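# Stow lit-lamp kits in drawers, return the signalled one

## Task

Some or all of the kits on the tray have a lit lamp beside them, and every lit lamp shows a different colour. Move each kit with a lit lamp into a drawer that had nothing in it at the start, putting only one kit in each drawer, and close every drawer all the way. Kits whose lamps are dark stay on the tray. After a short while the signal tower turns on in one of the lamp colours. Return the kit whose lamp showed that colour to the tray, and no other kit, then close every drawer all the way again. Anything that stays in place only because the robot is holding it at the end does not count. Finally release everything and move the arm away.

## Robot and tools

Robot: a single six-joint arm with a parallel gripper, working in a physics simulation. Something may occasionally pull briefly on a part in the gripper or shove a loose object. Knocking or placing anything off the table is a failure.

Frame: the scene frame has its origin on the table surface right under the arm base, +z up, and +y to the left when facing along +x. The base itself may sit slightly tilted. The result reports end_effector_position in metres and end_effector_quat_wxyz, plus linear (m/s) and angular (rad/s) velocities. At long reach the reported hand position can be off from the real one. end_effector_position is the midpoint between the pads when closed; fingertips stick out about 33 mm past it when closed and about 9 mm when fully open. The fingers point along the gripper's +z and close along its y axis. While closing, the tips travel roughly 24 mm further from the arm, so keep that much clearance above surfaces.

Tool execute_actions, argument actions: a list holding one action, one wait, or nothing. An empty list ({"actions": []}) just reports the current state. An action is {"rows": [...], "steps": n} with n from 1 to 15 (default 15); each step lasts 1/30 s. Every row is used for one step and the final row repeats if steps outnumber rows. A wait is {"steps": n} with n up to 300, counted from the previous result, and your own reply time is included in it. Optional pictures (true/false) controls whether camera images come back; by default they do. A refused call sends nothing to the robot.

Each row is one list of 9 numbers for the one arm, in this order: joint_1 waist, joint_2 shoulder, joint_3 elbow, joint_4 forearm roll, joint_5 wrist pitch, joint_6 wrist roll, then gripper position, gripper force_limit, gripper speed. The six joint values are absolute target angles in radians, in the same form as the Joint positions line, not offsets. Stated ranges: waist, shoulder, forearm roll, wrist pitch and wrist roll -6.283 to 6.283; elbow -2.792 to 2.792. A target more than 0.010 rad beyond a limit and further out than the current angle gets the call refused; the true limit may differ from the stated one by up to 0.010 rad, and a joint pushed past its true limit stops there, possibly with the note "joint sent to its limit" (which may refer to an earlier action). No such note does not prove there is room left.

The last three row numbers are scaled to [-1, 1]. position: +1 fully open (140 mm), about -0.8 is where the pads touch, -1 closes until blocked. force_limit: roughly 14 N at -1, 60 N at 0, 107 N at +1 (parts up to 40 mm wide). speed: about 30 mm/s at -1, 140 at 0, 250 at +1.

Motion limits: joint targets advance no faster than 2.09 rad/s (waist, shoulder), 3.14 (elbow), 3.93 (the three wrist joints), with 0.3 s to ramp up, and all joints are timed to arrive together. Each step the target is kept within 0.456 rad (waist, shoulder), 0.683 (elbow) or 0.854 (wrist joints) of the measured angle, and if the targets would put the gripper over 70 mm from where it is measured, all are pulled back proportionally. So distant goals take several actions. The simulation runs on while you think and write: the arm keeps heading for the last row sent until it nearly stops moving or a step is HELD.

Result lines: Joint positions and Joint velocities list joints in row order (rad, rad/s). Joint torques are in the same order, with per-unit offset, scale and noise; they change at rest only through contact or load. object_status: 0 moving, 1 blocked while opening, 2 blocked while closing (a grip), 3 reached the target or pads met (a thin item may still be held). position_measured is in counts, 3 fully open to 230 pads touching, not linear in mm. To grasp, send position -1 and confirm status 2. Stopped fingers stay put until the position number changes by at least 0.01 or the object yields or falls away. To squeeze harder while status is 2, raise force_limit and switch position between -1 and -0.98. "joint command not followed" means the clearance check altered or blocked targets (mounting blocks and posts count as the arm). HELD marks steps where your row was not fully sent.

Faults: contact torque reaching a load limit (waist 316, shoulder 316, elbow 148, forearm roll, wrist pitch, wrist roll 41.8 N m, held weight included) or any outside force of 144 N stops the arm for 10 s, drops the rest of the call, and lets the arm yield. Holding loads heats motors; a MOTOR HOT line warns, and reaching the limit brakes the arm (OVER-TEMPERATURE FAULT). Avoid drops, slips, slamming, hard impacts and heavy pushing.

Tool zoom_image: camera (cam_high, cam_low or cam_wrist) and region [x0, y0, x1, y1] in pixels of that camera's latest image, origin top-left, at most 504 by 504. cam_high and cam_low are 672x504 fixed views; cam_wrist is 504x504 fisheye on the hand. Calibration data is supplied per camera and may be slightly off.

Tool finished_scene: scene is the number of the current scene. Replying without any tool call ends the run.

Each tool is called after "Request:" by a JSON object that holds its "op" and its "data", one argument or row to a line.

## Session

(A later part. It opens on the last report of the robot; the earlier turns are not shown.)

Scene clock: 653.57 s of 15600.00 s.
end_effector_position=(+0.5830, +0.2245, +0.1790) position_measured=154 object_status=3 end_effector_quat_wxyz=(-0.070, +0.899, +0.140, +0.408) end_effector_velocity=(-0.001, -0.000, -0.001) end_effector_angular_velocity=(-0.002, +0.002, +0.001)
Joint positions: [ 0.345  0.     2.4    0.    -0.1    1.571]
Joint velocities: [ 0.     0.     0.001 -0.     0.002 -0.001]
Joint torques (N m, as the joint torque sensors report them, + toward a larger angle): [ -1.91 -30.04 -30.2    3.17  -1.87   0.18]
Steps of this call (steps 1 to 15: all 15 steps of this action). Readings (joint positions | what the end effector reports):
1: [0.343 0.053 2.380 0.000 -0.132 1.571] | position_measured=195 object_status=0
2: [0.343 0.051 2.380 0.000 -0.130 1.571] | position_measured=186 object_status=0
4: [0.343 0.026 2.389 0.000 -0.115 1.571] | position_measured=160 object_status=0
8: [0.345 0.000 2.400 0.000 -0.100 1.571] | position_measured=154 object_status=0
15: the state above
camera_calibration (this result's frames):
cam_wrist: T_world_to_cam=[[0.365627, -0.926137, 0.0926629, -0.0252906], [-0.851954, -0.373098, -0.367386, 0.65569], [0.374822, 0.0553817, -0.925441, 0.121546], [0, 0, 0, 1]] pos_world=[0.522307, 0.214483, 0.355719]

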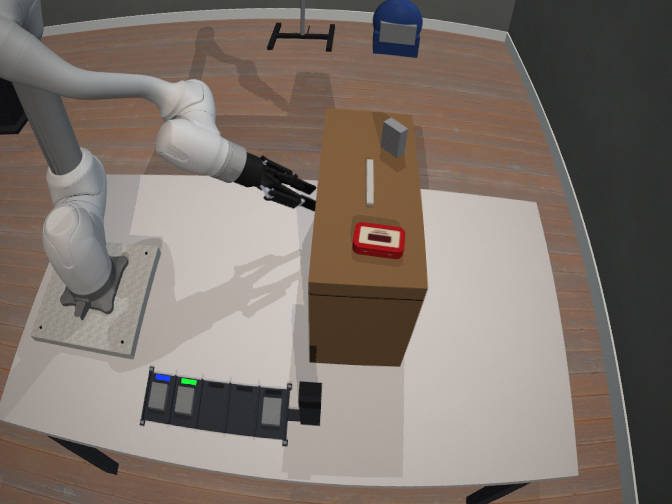

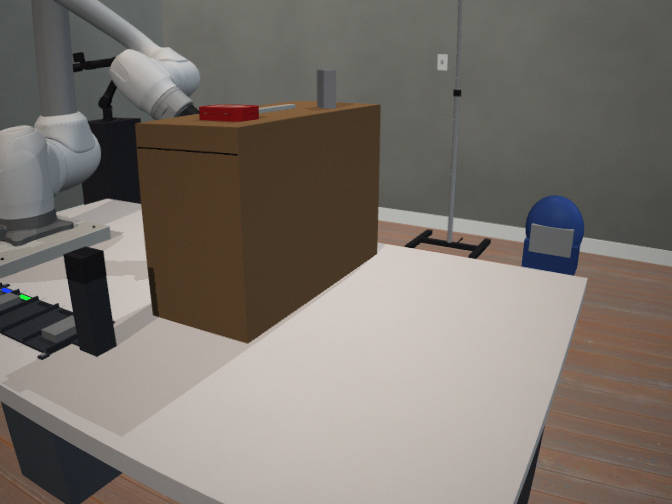

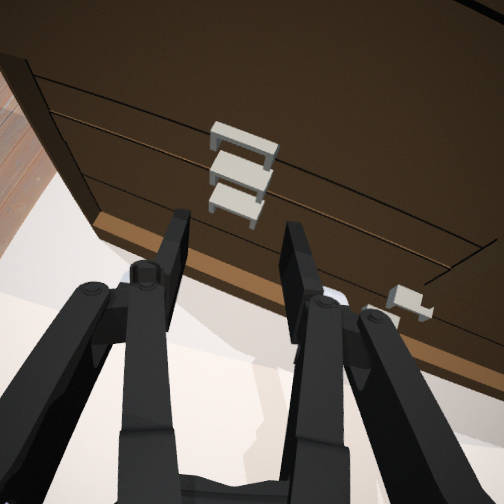

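Request:
{"op": "execute_actions", "data": {
  "actions": [
    {"rows":[[0.35,-0.081,2.358,0,0.023,1.571,-0.2,-0.4,0.5]],"steps":15}
  ]
}}

Scene clock: 660.57 s of 15600.00 s.
end_effector_position=(+0.5791, +0.2260, +0.2264) position_measured=154 object_status=3 end_effector_quat_wxyz=(-0.071, +0.899, +0.143, +0.408) end_effector_velocity=(-0.000, +0.000, -0.001) end_effector_angular_velocity=(+0.001, +0.002, -0.001)
Joint positions: [ 0.35  -0.081  2.358  0.     0.023  1.571]
Joint velocities: [ 0.     0.001 -0.     0.001  0.001  0.001]
Joint torques (N m, as the joint torque sensors report them, + toward a larger angle): [ -1.39 -26.01 -33.56   3.64  -1.9    0.05]
Steps of this call (steps 1 to 15: the robot went on to your last target; steps 16 to 90: nothing new was sent; then 3.50 s passed at rest; steps 91 to 105: all 15 steps of this action). Readings (joint positions | what the end effector reports):
91: [0.345 -0.000 2.400 0.000 -0.100 1.571] | position_measured=154 object_status=3
92: [0.345 -0.003 2.399 0.000 -0.095 1.571] | position_measured=154 object_status=3
94: [0.347 -0.031 2.385 0.000 -0.053 1.571] | position_measured=154 object_status=3
98: [0.350 -0.081 2.358 0.000 0.022 1.571] | position_measured=154 object_status=3
105: the state above
camera_calibration (this result's frames):
cam_wrist: T_world_to_cam=[[0.370354, -0.924256, 0.0926781, -0.030022], [-0.850051, -0.377455, -0.367343, 0.670228], [0.374501, 0.0572659, -0.925456, 0.166487], [0, 0, 0, 1]] pos_world=[0.518498, 0.215699, 0.403062]

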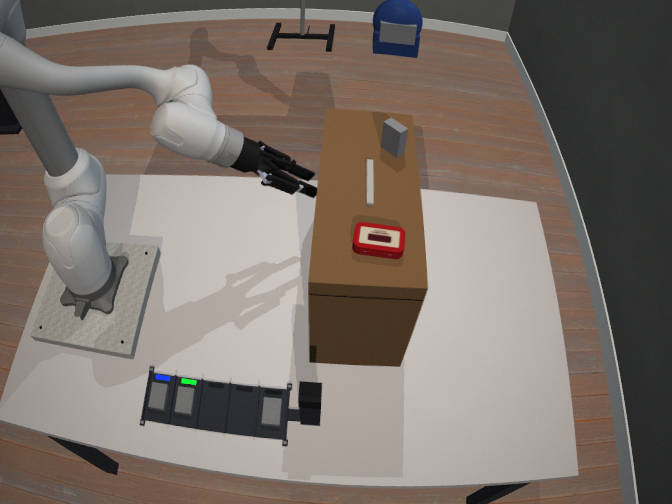

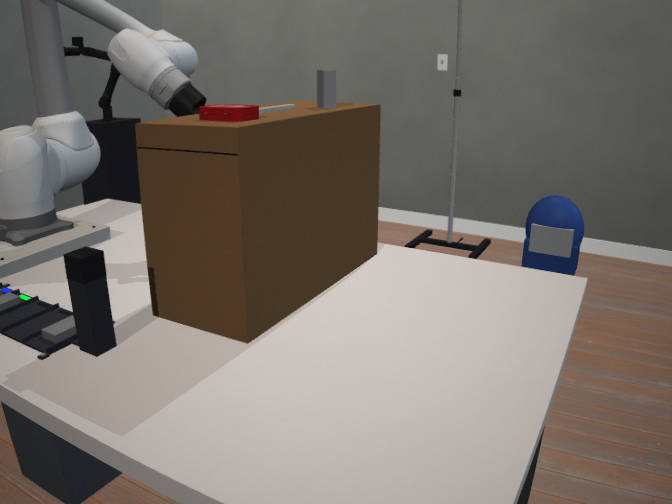

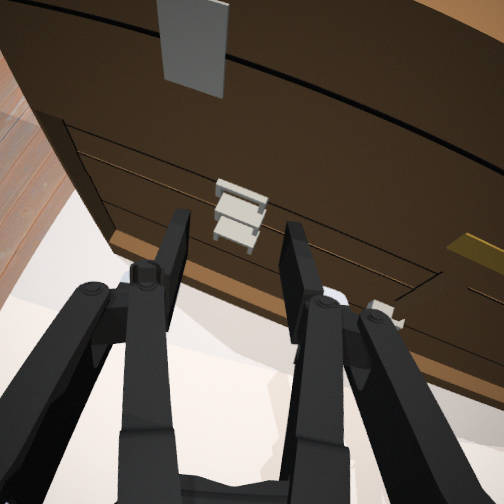

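Request:
{"op": "execute_actions", "data": {
  "actions": [
    {"rows":[[0.345,-0.06,2.345,0,0.014,1.571,-0.2,-0.4,0.5],[0.345,-0.06,2.345,0,0.014,1.571,-0.2,-0.4,0.5],[0.345,-0.06,2.345,0,0.014,1.571,-0.2,-0.4,0.5],[0.345,-0.06,2.345,0,0.014,1.571,-0.2,-0.4,0.5],[0.345,-0.06,2.345,0,0.014,1.571,-0.2,-0.4,0.5],[0.344,-0.038,2.333,0,0.005,1.571,-0.2,-0.4,0.5]],"steps":15}
  ]
}}

Scene clock: 671.13 s of 15600.00 s.
end_effector_position=(+0.5995, +0.2287, +0.2206) position_measured=154 object_status=3 end_effector_quat_wxyz=(-0.070, +0.899, +0.140, +0.408) end_effector_velocity=(+0.001, -0.001, -0.001) end_effector_angular_velocity=(-0.000, +0.001, -0.002)
Joint positions: [ 0.344 -0.038  2.333  0.     0.005  1.571]
Joint velocities: [-0.002  0.002 -0.001 -0.     0.     0.   ]
Joint torques (N m, as the joint torque sensors report them, + toward a larger angle): [  0.35  -3.82 -43.68   2.96  -5.82  -0.28]
Steps of this call (steps 1 to 15: the robot went on to your last target; steps 16 to 90: nothing new was sent; then 7.07 s passed at rest; steps 91 to 105: all 15 steps of this action). Readings (joint positions | what the end effector reports):
91: [0.350 -0.081 2.358 0.000 0.023 1.571] | position_measured=154 object_status=3
92: [0.349 -0.078 2.357 0.000 0.023 1.571] | position_measured=154 object_status=3
94: [0.346 -0.062 2.347 0.000 0.015 1.571] | position_measured=154 object_status=3
98: [0.345 -0.048 2.339 0.000 0.009 1.571] | position_measured=154 object_status=3
105: the state above
camera_calibration (this result's frames):
cam_wrist: T_world_to_cam=[[0.364692, -0.926514, 0.0925876, -0.030616], [-0.852348, -0.372211, -0.367372, 0.686652], [0.374837, 0.0550605, -0.925454, 0.153679], [0, 0, 0, 1]] pos_world=[0.538827, 0.218751, 0.397314]

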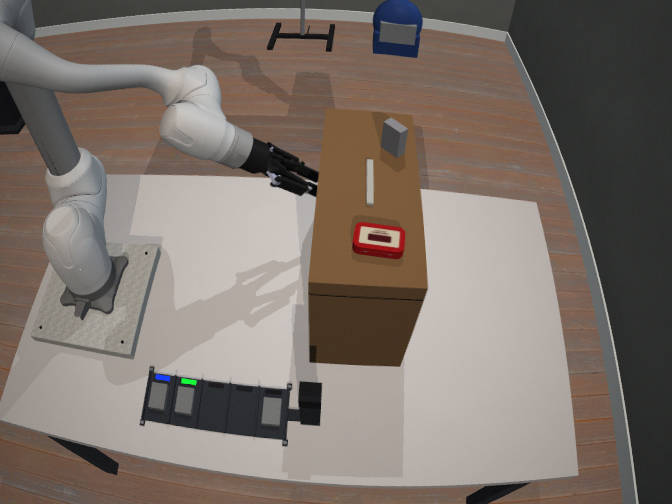

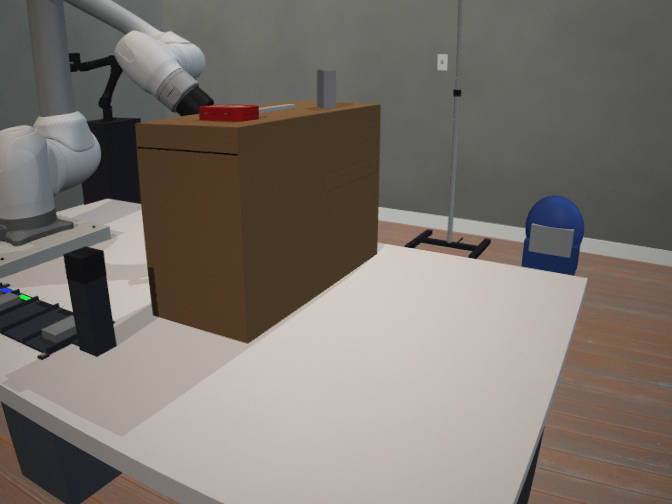

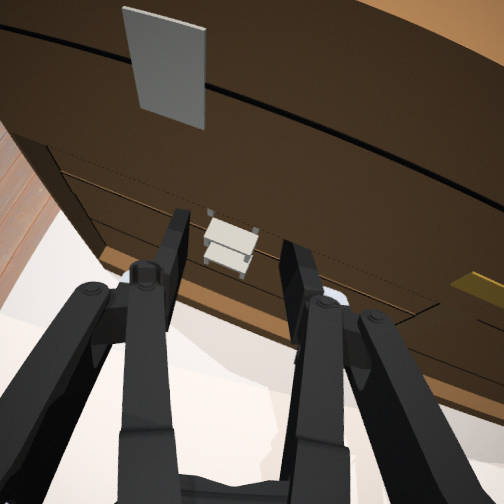

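Request:
{"op": "execute_actions", "data": {
  "actions": [
    {"rows":[[0.343,-0.037,2.340,0,-0.003,1.571,-0.2,-0.4,0.5],[0.343,-0.037,2.340,0,-0.003,1.571,-0.2,-0.4,0.5],[0.343,-0.037,2.340,0,-0.003,1.571,-0.2,-0.4,0.5],[0.343,-0.037,2.340,0,-0.003,1.571,-0.2,-0.4,0.5],[0.343,-0.037,2.340,0,-0.003,1.571,-0.2,-0.4,0.5],[0.343,-0.037,2.340,0,-0.003,1.571,-1,-0.4,0.5]],"steps":15}
  ]
}}

Request:
{"op": "execute_actions", "data": {
  "actions": [
    {"rows":[[0.345,-0.042,2.345,0,-0.003,1.571,-1,-0.4,0.5],[0.345,-0.042,2.345,0,-0.003,1.571,-1,-0.4,0.5],[0.345,-0.042,2.345,0,-0.003,1.571,-1,-0.4,0.5],[0.347,-0.048,2.35,0,-0.002,1.571,-1,-0.4,0.5],[0.349,-0.054,2.355,0,-0.001,1.571,-1,-0.4,0.5],[0.351,-0.06,2.36,0,0,1.571,-1,-0.4,0.5],[0.353,-0.066,2.365,0,0.001,1.571,-1,-0.4,0.5],[0.355,-0.072,2.37,0,0.002,1.571,-1,-0.4,0.5],[0.357,-0.078,2.375,0,0.003,1.571,-1,-0.4,0.5],[0.359,-0.085,2.381,0,0.004,1.571,-1,-0.4,0.5],[0.361,-0.092,2.387,0,0.005,1.571,-1,-0.4,0.5],[0.363,-0.099,2.393,0,0.006,1.571,-1,-0.4,0.5],[0.365,-0.106,2.399,0,0.007,1.571,-1,-0.4,0.5]],"steps":15}
  ]
}}

Scene clock: 681.23 s of 15600.00 s.
end_effector_position=(+0.5976, +0.2271, +0.2171) position_measured=214 object_status=0 end_effector_quat_wxyz=(-0.070, +0.900, +0.139, +0.408) end_effector_velocity=(-0.000, -0.000, +0.001) end_effector_angular_velocity=(+0.001, -0.001, -0.001)
Joint positions: [ 0.342 -0.037  2.34   0.    -0.003  1.571]
Joint velocities: [-0.    -0.001  0.     0.    -0.     0.001]
Joint torques (N m, as the joint torque sensors report them, + toward a larger angle): [ 57.25 -28.11 -52.27   2.08 -10.09  -1.21]
Steps of this call (steps 1 to 15: the robot went on to your last target; steps 16 to 90: nothing new was sent; then 6.60 s passed at rest; steps 91 to 105: all 15 steps of this action). Readings (joint positions | what the end effector reports):
91: [0.344 -0.038 2.333 0.000 0.005 1.571] | position_measured=154 object_status=3
92: [0.344 -0.038 2.335 0.000 0.002 1.571] | position_measured=154 object_status=3
94: [0.344 -0.037 2.339 0.000 -0.003 1.571] | position_measured=154 object_status=3
98: [0.343 -0.037 2.340 0.000 -0.003 1.571] | position_measured=168 object_status=0
105: the state above
camera_calibration (this result's frames):
cam_wrist: T_world_to_cam=[[0.363334, -0.927045, 0.0926075, -0.0301619], [-0.853024, -0.370989, -0.367039, 0.683129], [0.374618, 0.0543613, -0.925584, 0.151499], [0, 0, 0, 1]] pos_world=[0.53693, 0.217236, 0.393754]

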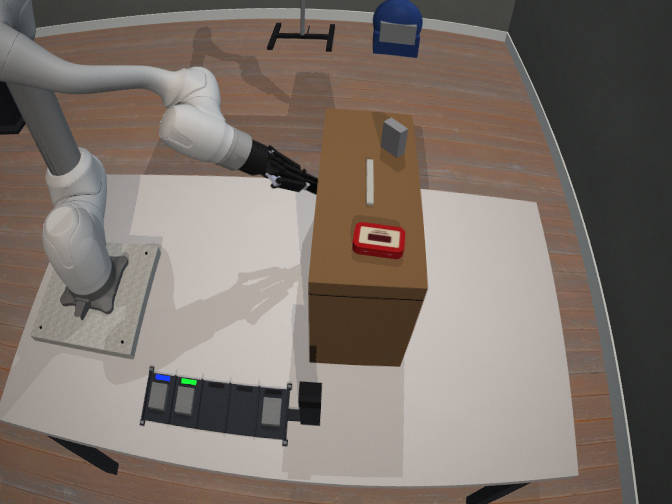

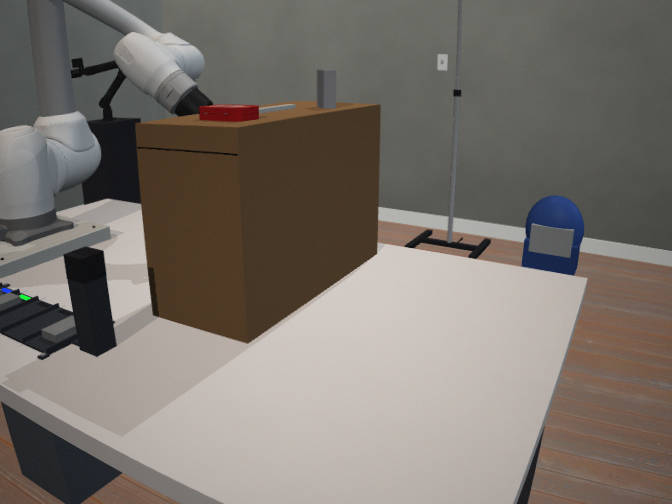

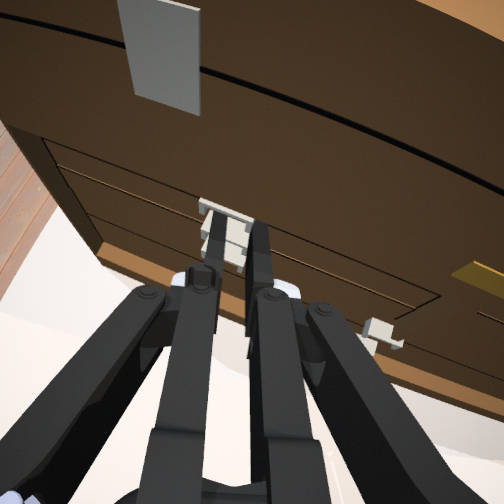

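Scene clock: 681.73 s of 15600.00 s.
end_effector_position=(+0.5570, +0.2277, +0.2180) position_measured=214 object_status=2 end_effector_quat_wxyz=(-0.074, +0.898, +0.149, +0.407) end_effector_velocity=(-0.068, -0.002, -0.001) end_effector_angular_velocity=(-0.000, -0.001, +0.034)
Joint positions: [ 0.364 -0.103  2.397  0.     0.007  1.571]
Joint velocities: [ 0.034 -0.112  0.097  0.     0.015 -0.   ]
Joint torques (N m, as the joint torque sensors report them, + toward a larger angle): [ 75.9  -21.87 -74.36   2.35 -17.35  -1.89]
Steps of this call (steps 1 to 15: all 15 steps of this action). Readings (joint positions | what the end effector reports):
1: [0.342 -0.037 2.340 0.000 -0.003 1.571] | position_measured=214 object_status=0
2: [0.343 -0.039 2.342 0.000 -0.003 1.571] | position_measured=214 object_status=0
4: [0.344 -0.042 2.345 0.000 -0.003 1.571] | position_measured=214 object_status=0
8: [0.351 -0.060 2.360 0.000 0.000 1.571] | position_measured=214 object_status=2
15: the state above
camera_calibration (this result's frames):
cam_wrist: T_world_to_cam=[[0.383338, -0.918931, 0.0928363, -0.0279329], [-0.844623, -0.389451, -0.36734, 0.648716], [0.373715, 0.0624037, -0.925442, 0.166137], [0, 0, 0, 1]] pos_world=[0.49654, 0.216607, 0.394643]

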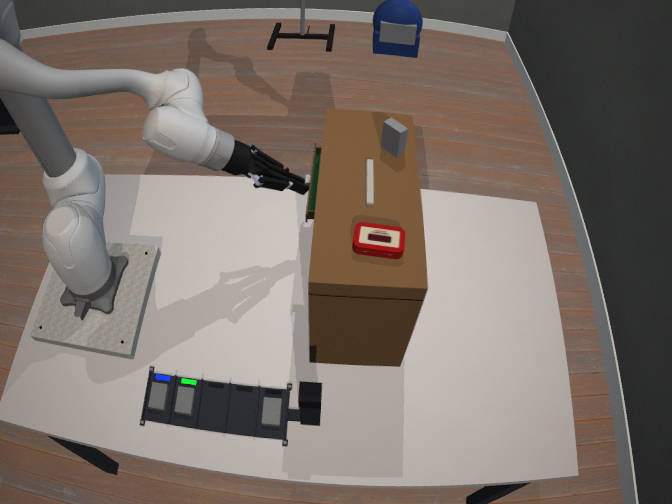

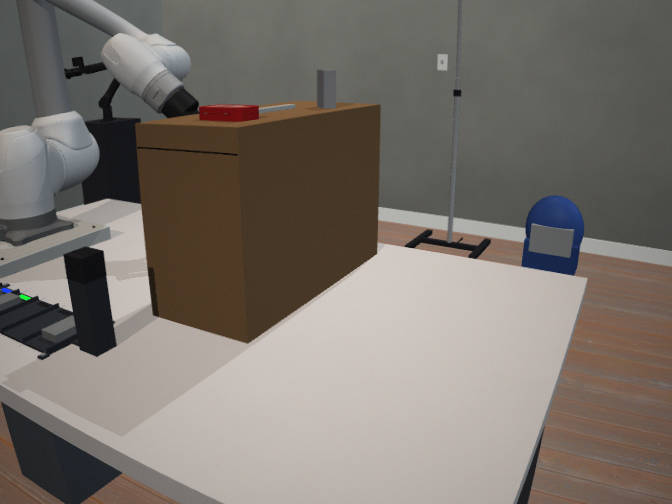

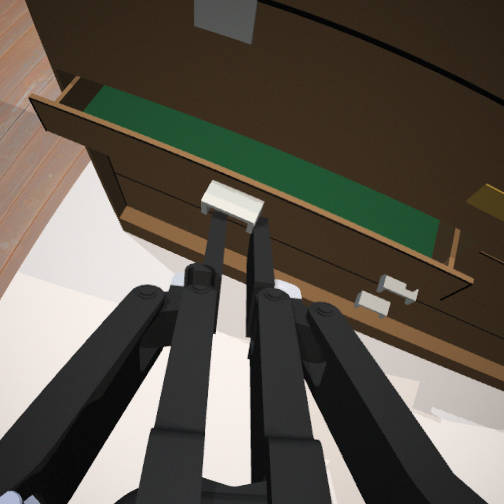

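Request:
{"op": "execute_actions", "data": {
  "actions": [
    {"rows":[[0.362,-0.115,2.406,0,0.009,1.571,-1,-0.4,0.5],[0.364,-0.125,2.414,0,0.011,1.571,-1,-0.4,0.5],[0.367,-0.136,2.422,0,0.014,1.571,-1,-0.4,0.5],[0.37,-0.146,2.43,0,0.016,1.571,-1,-0.4,0.5],[0.373,-0.157,2.438,0,0.019,1.571,-1,-0.4,0.5],[0.378,-0.171,2.448,0,0.023,1.571,-1,-0.4,0.5],[0.383,-0.185,2.458,0,0.027,1.571,-1,-0.4,0.5],[0.389,-0.198,2.468,0,0.03,1.571,-1,-0.4,0.5],[0.394,-0.212,2.478,0,0.034,1.571,-1,-0.4,0.5],[0.4,-0.226,2.487,0,0.039,1.571,-1,-0.4,0.5],[0.405,-0.24,2.497,0,0.043,1.571,-1,-0.4,0.5],[0.411,-0.253,2.506,0,0.048,1.571,-1,-0.4,0.5],[0.417,-0.267,2.515,0,0.052,1.571,-1,-0.4,0.5]],"steps":15}
  ]
}}

Scene clock: 700.43 s of 15600.00 s.
end_effector_position=(+0.4926, +0.2198, +0.2124) position_measured=232 object_status=3 end_effector_quat_wxyz=(-0.078, +0.899, +0.161, +0.400) end_effector_velocity=(+0.001, -0.001, +0.000) end_effector_angular_velocity=(+0.000, -0.001, -0.001)
Joint positions: [ 0.389 -0.214  2.486  0.     0.042  1.571]
Joint velocities: [-0.001  0.    -0.     0.    -0.001 -0.   ]
Joint torques (N m, as the joint torque sensors report them, + toward a larger angle): [ 25.56  -7.94 -39.44   3.6   -4.4   -0.73]
FORCE FAULT: contact force on the arm reached its limit, and the arm stopped for 10 seconds. The contact can be on any part of the arm, not only on its tool. The arm's remaining commands of this call were not run. The arm holds still and accepts commands again. Move the arm away from the contact; if what it grips holds it there, let go first. Pushing or pulling that hard again can fault the arm again.
The stop began at step 103 of this call (marked STOPPED below). From that step on the arm followed nothing that you had sent. 3 steps, steps kept back included, did not run and will not run. Nothing is kept back now, and the robot has no last target.
Steps of this call (steps 1 to 15: the robot went on to your last target; steps 16 to 90: nothing new was sent; then 5.27 s passed at rest; steps 91 to 102: the first 12 steps of this action; steps 103 to 403: the stop). Readings (joint positions | what the end effector reports):
91: [0.365 -0.106 2.399 0.000 0.007 1.571] | position_measured=214 object_status=2
92: [0.365 -0.109 2.401 0.000 0.007 1.571] | position_measured=214 object_status=2
94: [0.364 -0.123 2.413 0.000 0.011 1.571] | position_measured=215 object_status=2
98: [0.376 -0.166 2.444 0.000 0.022 1.571] | position_measured=221 object_status=0
103: [0.393 -0.213 2.481 0.000 0.038 1.571] | position_measured=221 object_status=2 STOPPED
403: the state above
camera_calibration (this result's frames):
cam_wrist: T_world_to_cam=[[0.407684, -0.908437, 0.09239, -0.0241821], [-0.838876, -0.412577, -0.355059, 0.588801], [0.360666, 0.0672479, -0.930267, 0.191946], [0, 0, 0, 1]] pos_world=[0.434562, 0.20805, 0.389854]

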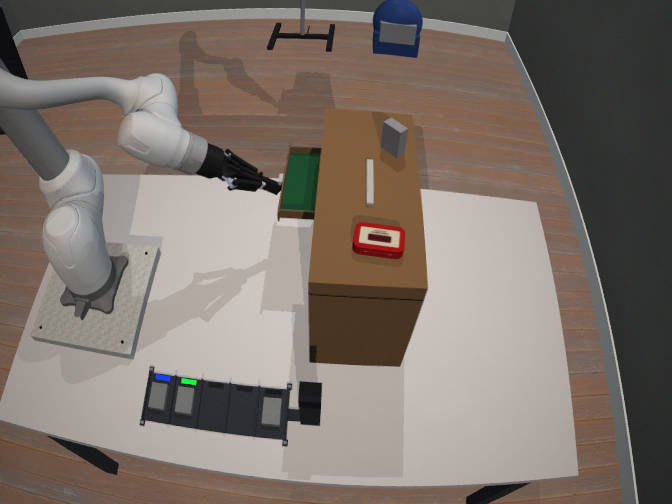

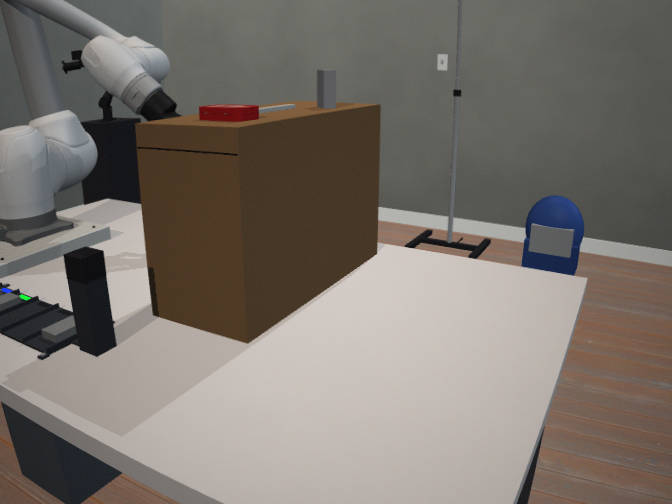

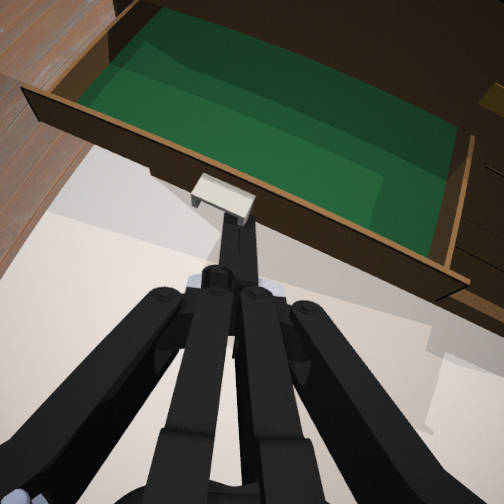

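Request:
{"op": "execute_actions", "data": {
  "actions": [
    {"rows":[[0.40,-0.27,2.50,0,0.07,1.571,-0.18,-0.4,0.5]],"steps":15}
  ],
  "pictures": false
}}

Request:
{"op": "execute_actions", "data": {
  "actions": [
    {"rows":[[0.2,-0.35,2.3,0,0.8,0.5,-0.18,0,0.5]],"steps":15}
  ],
  "pictures": false
}}

Request:
{"op": "execute_actions", "data": {
  "actions": [
    {"rows":[[-0.858,-0.15,2.25,0,1.04,-0.858,-0.18,0,0.5]],"steps":15}
  ],
  "pictures": false
}}

Request:
{"op": "execute_actions", "data": {
  "actions": [
    {"steps":15}
  ],
  "pictures": false
}}

Request:
{"op": "execute_actions", "data": {
  "actions": [
    {"rows":[[-0.858,-0.005,2.328,0,0.818,-0.858,-0.18,0,0.5]],"steps":15}
  ]
}}

Scene clock: 711.57 s of 15600.00 s.
end_effector_position=(+0.4750, +0.2190, +0.2255) position_measured=151 object_status=3 end_effector_quat_wxyz=(-0.081, +0.895, +0.165, +0.406) end_effector_velocity=(+0.000, -0.000, -0.000) end_effector_angular_velocity=(-0.000, -0.000, -0.001)
Joint positions: [ 0.4   -0.27   2.5    0.     0.07   1.571]
Joint velocities: [-0.001 -0.     0.     0.    -0.    -0.001]
Joint torques (N m, as the joint torque sensors report them, + toward a larger angle): [ -1.93  -8.16 -34.63   3.65  -1.91   0.03]
Steps of this call (steps 1 to 90: nothing new was sent; then 7.63 s passed at rest; steps 91 to 105: all 15 steps of this action). Readings (joint positions | what the end effector reports):
91: [0.389 -0.214 2.486 0.000 0.042 1.571] | position_measured=232 object_status=0
92: [0.390 -0.216 2.486 0.000 0.043 1.571] | position_measured=232 object_status=0
94: [0.395 -0.243 2.493 0.000 0.057 1.571] | position_measured=210 object_status=0
98: [0.400 -0.270 2.500 0.000 0.070 1.571] | position_measured=166 object_status=0
105: the state above

Scene clock: 712.07 s of 15600.00 s.
end_effector_position=(+0.4296, +0.1146, +0.2517) position_measured=151 object_status=3 end_effector_quat_wxyz=(+0.077, +0.821, +0.527, +0.208) end_effector_velocity=(-0.134, -0.155, +0.088) end_effector_angular_velocity=(-0.828, +0.469, +1.247)
Joint positions: [ 0.219 -0.342  2.319  0.     0.729  0.616]
Joint velocities: [-0.283 -0.114 -0.283 -0.     1.03  -1.687]
Joint torques (N m, as the joint torque sensors report them, + toward a larger angle): [  2.13  -1.15 -34.66   3.83  -1.4    0.21]
Steps of this call (steps 1 to 15: all 15 steps of this action). Readings (joint positions | what the end effector reports):
1: [0.400 -0.270 2.500 0.000 0.070 1.571] | position_measured=151 object_status=3
2: [0.399 -0.270 2.499 0.000 0.075 1.566] | position_measured=151 object_status=3
4: [0.387 -0.275 2.487 0.000 0.120 1.513] | position_measured=151 object_status=3
8: [0.325 -0.300 2.424 0.000 0.346 1.236] | position_measured=151 object_status=3
15: the state above

Scene clock: 712.57 s of 15600.00 s.
end_effector_position=(+0.4033, -0.0640, +0.2069) position_measured=151 object_status=3 end_effector_quat_wxyz=(+0.059, +0.697, +0.713, +0.045) end_effector_velocity=(-0.105, -0.403, -0.070) end_effector_angular_velocity=(-0.137, +0.411, +0.549)
Joint positions: [-0.205 -0.223  2.269  0.     0.952 -0.259]
Joint velocities: [-1.024  0.193 -0.05  -0.     0.233 -1.585]
Joint torques (N m, as the joint torque sensors report them, + toward a larger angle): [ -2.68 -18.63 -36.62   4.09  -0.28   0.16]
Steps of this call (steps 1 to 15: all 15 steps of this action). Readings (joint positions | what the end effector reports):
1: [0.211 -0.346 2.311 0.000 0.760 0.566] | position_measured=151 object_status=3
2: [0.202 -0.346 2.305 0.000 0.782 0.520] | position_measured=151 object_status=3
4: [0.163 -0.335 2.297 0.000 0.815 0.414] | position_measured=151 object_status=3
8: [0.032 -0.284 2.284 0.000 0.877 0.174] | position_measured=151 object_status=3
15: the state above

Scene clock: 713.07 s of 15600.00 s.
end_effector_position=(+0.3067, -0.2494, +0.1851) position_measured=151 object_status=3 end_effector_quat_wxyz=(+0.010, +0.708, +0.706, +0.008) end_effector_velocity=(-0.277, -0.307, -0.034) end_effector_angular_velocity=(+0.120, +0.156, -0.234)
Joint positions: [-0.734 -0.162  2.253  0.     1.026 -0.761]
Joint velocities: [-1.051  0.1   -0.026 -0.     0.118 -0.814]
Joint torques (N m, as the joint torque sensors report them, + toward a larger angle): [  0.74 -20.44 -34.55   3.85   0.23  -0.05]
Steps of this call (steps 1 to 15: the robot went on to your last target). Readings (joint positions | what the end effector reports):
1: [-0.240 -0.216 2.267 0.000 0.959 -0.310] | position_measured=151 object_status=3
2: [-0.275 -0.211 2.266 0.000 0.966 -0.357] | position_measured=151 object_status=3
4: [-0.345 -0.201 2.263 0.000 0.978 -0.440] | position_measured=151 object_status=3
8: [-0.485 -0.185 2.259 0.000 0.997 -0.569] | position_measured=151 object_status=3
15: the state above

Scene clock: 713.57 s of 15600.00 s.
end_effector_position=(+0.2821, -0.2935, +0.0884) position_measured=151 object_status=3 end_effector_quat_wxyz=(-0.002, +0.718, +0.696, +0.008) end_effector_velocity=(+0.000, -0.000, -0.001) end_effector_angular_velocity=(+0.001, +0.001, +0.001)
Joint positions: [-0.858 -0.005  2.328  0.     0.818 -0.858]
Joint velocities: [-0.     0.003  0.    -0.    -0.002 -0.001]
Joint torques (N m, as the joint torque sensors report them, + toward a larger angle): [ -1.18 -30.71 -29.91   3.33   0.05   0.14]
Steps of this call (steps 1 to 15: all 15 steps of this action). Readings (joint positions | what the end effector reports):
1: [-0.769 -0.158 2.252 0.000 1.030 -0.788] | position_measured=151 object_status=3
2: [-0.799 -0.154 2.253 0.000 1.029 -0.812] | position_measured=151 object_status=3
4: [-0.838 -0.125 2.264 0.000 0.996 -0.832] | position_measured=151 object_status=3
8: [-0.852 -0.027 2.316 0.000 0.852 -0.852] | position_measured=151 object_status=3
15: the state above
camera_calibration (this result's frames):
cam_wrist: T_world_to_cam=[[0.995534, 0.0886247, 0.0325182, -0.261193], [0.0649991, -0.893315, 0.444705, -0.310372], [0.0684608, -0.440605, -0.895087, 0.117273], [0, 0, 0, 1]] pos_world=[0.272172, -0.202441, 0.251486]

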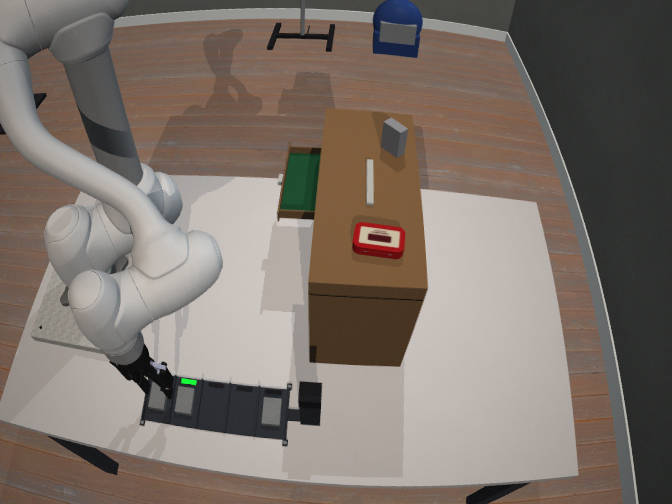

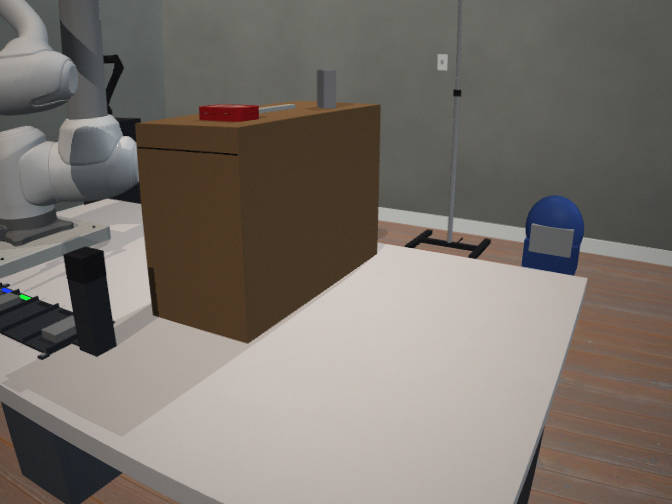

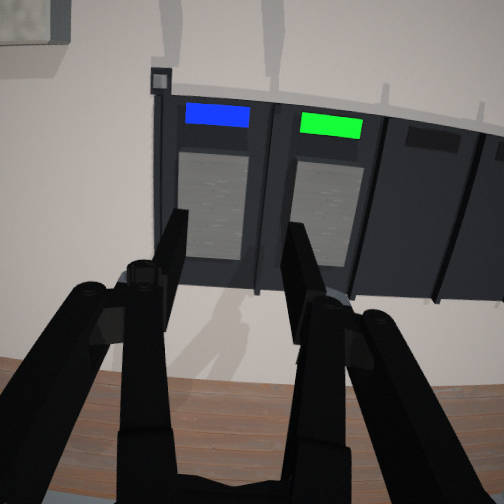

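Request:
{"op": "execute_actions", "data": {
  "actions": [
    {"rows":[[-0.874,-0.012,2.335,0,0.818,-0.874,-0.18,0,0.5],[-0.874,-0.012,2.335,0,0.818,-0.874,-0.18,0,0.5],[-0.874,-0.012,2.335,0,0.818,-0.874,-0.18,0,0.5],[-0.874,-0.012,2.335,0,0.818,-0.874,-0.18,0,0.5],[-0.874,0.055,2.372,0,0.714,-0.874,-0.18,0,0.5]],"steps":15}
  ]
}}

Request:
{"op": "execute_actions", "data": {
  "actions": [
    {"rows":[[-0.874,0.055,2.372,0,0.714,-0.874,-1,0,0.5]],"steps":15}
  ],
  "pictures": false
}}

Scene clock: 728.93 s of 15600.00 s.
end_effector_position=(+0.2747, -0.2937, +0.0501) position_measured=151 object_status=3 end_effector_quat_wxyz=(-0.003, +0.718, +0.696, +0.008) end_effector_velocity=(+0.000, -0.000, -0.000) end_effector_angular_velocity=(-0.000, -0.000, +0.000)
Joint positions: [-0.874  0.05   2.369  0.     0.724 -0.874]
Joint velocities: [ 0.001  0.001 -0.     0.    -0.001  0.   ]
Joint torques (N m, as the joint torque sensors report them, + toward a larger angle): [ -0.52 -25.43 -24.8    3.47  -3.91  -0.1 ]
FORCE FAULT: contact force on the arm reached its limit, and the arm stopped for 10 seconds. The contact can be on any part of the arm, not only on its tool. The arm's remaining commands of this call were not run. The arm holds still and accepts commands again. Move the arm away from the contact; if what it grips holds it there, let go first. Pushing or pulling that hard again can fault the arm again.
The stop began at step 102 of this call (marked STOPPED below). From that step on the arm followed nothing that you had sent. 4 steps, steps kept back included, did not run and will not run. Nothing is kept back now, and the robot has no last target.
Steps of this call (steps 1 to 15: the robot went on to your last target; steps 16 to 90: nothing new was sent; then 1.97 s passed at rest; steps 91 to 101: the first 11 steps of this action; steps 102 to 402: the stop). Readings (joint positions | what the end effector reports):
91: [-0.858 -0.005 2.328 0.000 0.818 -0.858] | position_measured=151 object_status=3
92: [-0.861 -0.006 2.329 0.000 0.818 -0.861] | position_measured=151 object_status=3
94: [-0.873 -0.011 2.334 0.000 0.818 -0.873] | position_measured=151 object_status=3
98: [-0.874 0.018 2.352 0.000 0.770 -0.874] | position_measured=151 object_status=3
102: [-0.874 0.054 2.370 0.000 0.718 -0.874] | position_measured=151 object_status=3 STOPPED
402: the state above
camera_calibration (this result's frames):
cam_wrist: T_world_to_cam=[[0.995583, 0.0884287, 0.0315276, -0.252562], [0.0653603, -0.893945, 0.443385, -0.293264], [0.0673919, -0.439366, -0.895777, 0.0840748], [0, 0, 0, 1]] pos_world=[0.264949, -0.202889, 0.213304]

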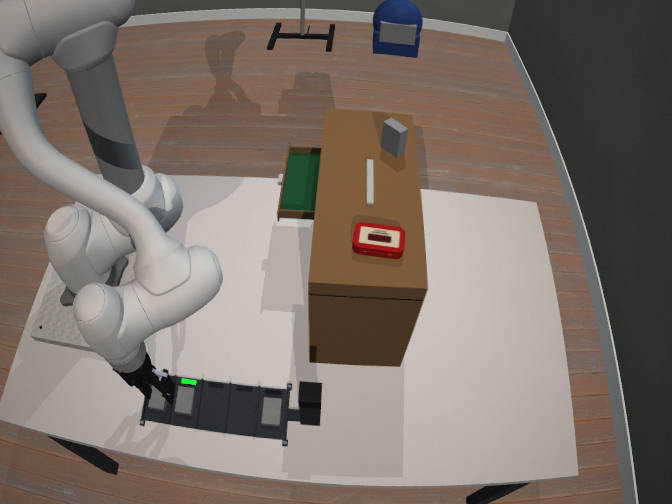

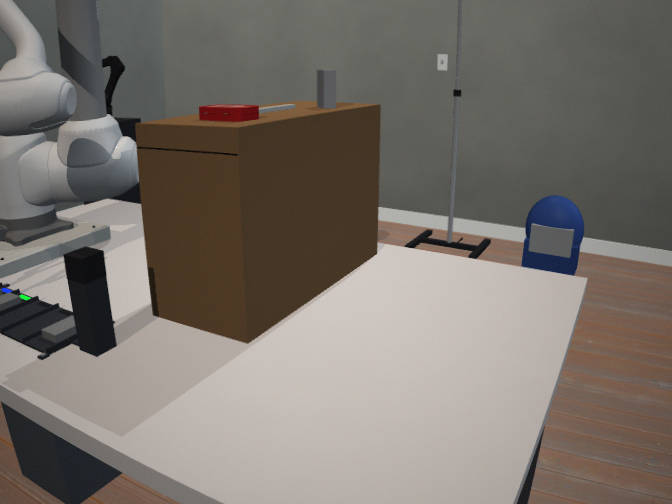

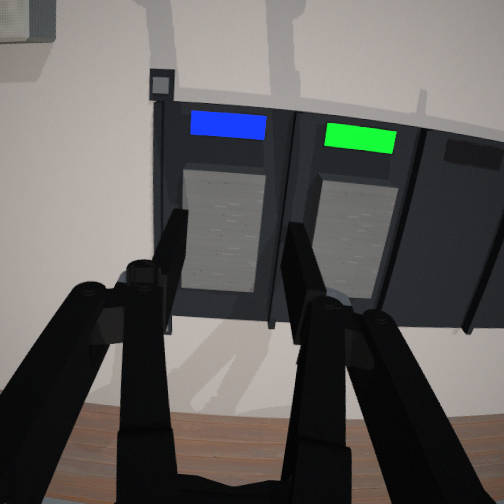

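Scene clock: 728.97 s of 15600.00 s.
end_effector_position=(+0.2747, -0.2937, +0.0501) position_measured=151 object_status=3 end_effector_quat_wxyz=(-0.003, +0.718, +0.696, +0.008) end_effector_velocity=(+0.000, -0.000, -0.000) end_effector_angular_velocity=(-0.000, -0.000, +0.000)
Joint positions: [-0.874  0.05   2.369  0.     0.724 -0.874]
Joint velocities: [-0.     0.    -0.    -0.    -0.001 -0.   ]
Joint torques (N m, as the joint torque sensors report them, + toward a larger angle): [  0.18 -25.42 -24.7    3.49  -3.85   0.07]
A stop began in an earlier call of the same reply, so what this call sent did not run. Send another action.
Steps of this call (step 1: nothing new was sent). Readings (joint positions | what the end effector reports):
1: the state above

Request:
{"op": "execute_actions", "data": {
  "actions": [
    {"rows":[[-0.874,0.02,2.352,0,0.77,-0.874,-0.25,0,0.5],[-0.874,0.02,2.352,0,0.77,-0.874,-0.25,0,0.5],[-0.874,0.02,2.352,0,0.77,-0.874,-0.25,0,0.5],[-0.874,0.02,2.352,0,0.77,-0.874,-0.25,0,0.5],[-0.874,0.02,2.352,0,0.77,-0.874,-0.25,0,0.5],[-0.874,0.02,2.352,0,0.77,-0.874,-0.25,0,0.5],[-0.886,0.015,2.357,0,0.77,-0.886,-0.25,0,0.5]],"steps":15}
  ]
}}

Scene clock: 732.43 s of 15600.00 s.
end_effector_position=(+0.2696, -0.2953, +0.0685) position_measured=160 object_status=3 end_effector_quat_wxyz=(-0.003, +0.718, +0.696, +0.008) end_effector_velocity=(-0.000, -0.000, -0.000) end_effector_angular_velocity=(-0.001, -0.000, -0.001)
Joint positions: [-0.886  0.015  2.357  0.     0.77  -0.886]
Joint velocities: [-0.001 -0.     0.001 -0.    -0.001  0.   ]
Joint torques (N m, as the joint torque sensors report them, + toward a larger angle): [ -1.51 -32.46 -28.67   3.19   0.22   0.09]
Steps of this call (steps 1 to 89: nothing new was sent; steps 90 to 104: all 15 steps of this action). Readings (joint positions | what the end effector reports):
90: [-0.874 0.050 2.369 0.000 0.724 -0.874] | position_measured=151 object_status=0
91: [-0.874 0.048 2.367 0.000 0.728 -0.874] | position_measured=154 object_status=0
93: [-0.874 0.027 2.356 0.000 0.760 -0.874] | position_measured=160 object_status=0
97: [-0.877 0.019 2.353 0.000 0.770 -0.877] | position_measured=160 object_status=3
104: the state above
camera_calibration (this result's frames):
cam_wrist: T_world_to_cam=[[0.995557, 0.0886386, 0.0317824, -0.247874], [0.065411, -0.893775, 0.443721, -0.302494], [0.0677371, -0.439671, -0.895601, 0.100065], [0, 0, 0, 1]] pos_world=[0.259781, -0.204394, 0.231719]

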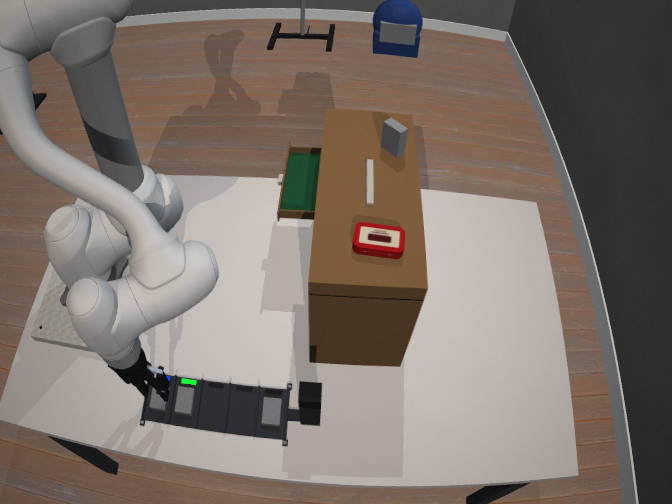

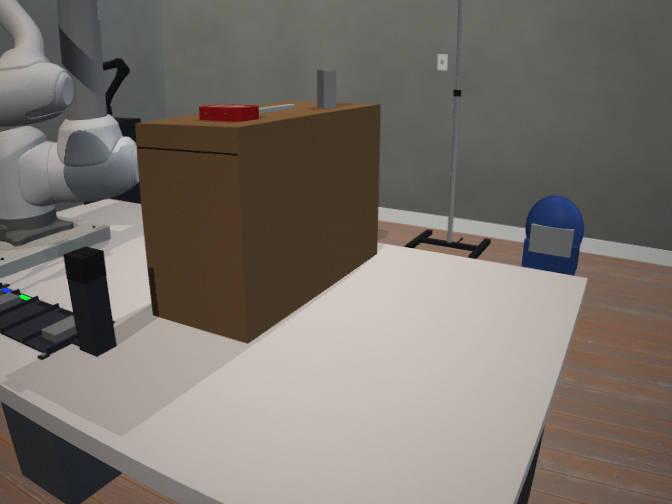

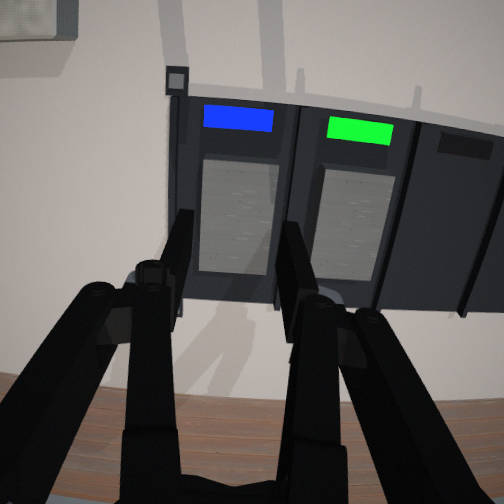

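Centered. Descend slowly.

Request:
{"op": "execute_actions", "data": {
  "actions": [
    {"rows":[[-0.886,0.025,2.363,0,0.754,-0.886,-0.25,0,0.5],[-0.886,0.025,2.363,0,0.754,-0.886,-0.25,0,0.5],[-0.886,0.035,2.369,0,0.738,-0.886,-0.25,0,0.5],[-0.886,0.035,2.369,0,0.738,-0.886,-0.25,0,0.5],[-0.886,0.042,2.373,0,0.727,-0.886,-0.25,0,0.5],[-0.886,0.042,2.373,0,0.727,-0.886,-0.25,0,0.5],[-0.886,0.048,2.376,0,0.718,-0.886,-0.25,0,0.5],[-0.886,0.048,2.376,0,0.718,-0.886,-0.25,0,0.5],[-0.886,0.048,2.376,0,0.718,-0.886,-0.25,0,0.5],[-0.886,0.048,2.376,0,0.718,-0.886,-1,0,0.5]],"steps":15}
  ],
  "pictures": false
}}

Request:
{"op": "execute_actions", "data": {
  "actions": [
    {"steps":10}
  ],
  "pictures": false
}}

Scene clock: 737.33 s of 15600.00 s.
end_effector_position=(+0.2692, -0.2943, +0.0483) position_measured=175 object_status=0 end_effector_quat_wxyz=(-0.003, +0.718, +0.696, +0.008) end_effector_velocity=(+0.001, +0.000, -0.001) end_effector_angular_velocity=(-0.000, -0.000, +0.001)
Joint positions: [-0.886  0.048  2.376  0.     0.718 -0.886]
Joint velocities: [ 0.001  0.001 -0.     0.    -0.002  0.   ]
Joint torques (N m, as the joint torque sensors report them, + toward a larger angle): [ -0.24 -21.4  -21.29   3.2   -3.4    0.14]
Steps of this call (steps 1 to 15: the robot went on to your last target; steps 16 to 90: nothing new was sent; then 1.40 s passed at rest; steps 91 to 105: all 15 steps of this action). Readings (joint positions | what the end effector reports):
91: [-0.886 0.015 2.357 0.000 0.770 -0.886] | position_measured=160 object_status=3
92: [-0.886 0.017 2.358 0.000 0.766 -0.886] | position_measured=160 object_status=3
94: [-0.886 0.027 2.364 0.000 0.750 -0.886] | position_measured=160 object_status=3
98: [-0.886 0.044 2.374 0.000 0.725 -0.886] | position_measured=160 object_status=3
105: the state above

Scene clock: 737.67 s of 15600.00 s.
end_effector_position=(+0.2692, -0.2943, +0.0482) position_measured=175 object_status=2 end_effector_quat_wxyz=(-0.003, +0.718, +0.696, +0.008) end_effector_velocity=(-0.000, +0.000, -0.000) end_effector_angular_velocity=(+0.001, +0.001, +0.001)
Joint positions: [-0.886  0.048  2.376  0.     0.718 -0.886]
Joint velocities: [-0.     0.    -0.    -0.     0.001 -0.   ]
Joint torques (N m, as the joint torque sensors report them, + toward a larger angle): [  0.12 -18.65 -19.31   3.26  -3.63   0.18]
Steps of this call (steps 1 to 10: the robot went on to your last target). Readings (joint positions | what the end effector reports):
1: [-0.886 0.048 2.376 0.000 0.718 -0.886] | position_measured=175 object_status=0
2: [-0.886 0.048 2.376 0.000 0.718 -0.886] | position_measured=175 object_status=0
4: [-0.886 0.048 2.376 0.000 0.718 -0.886] | position_measured=175 object_status=0
8: [-0.886 0.048 2.376 0.000 0.718 -0.886] | position_measured=175 object_status=2
10: the state above


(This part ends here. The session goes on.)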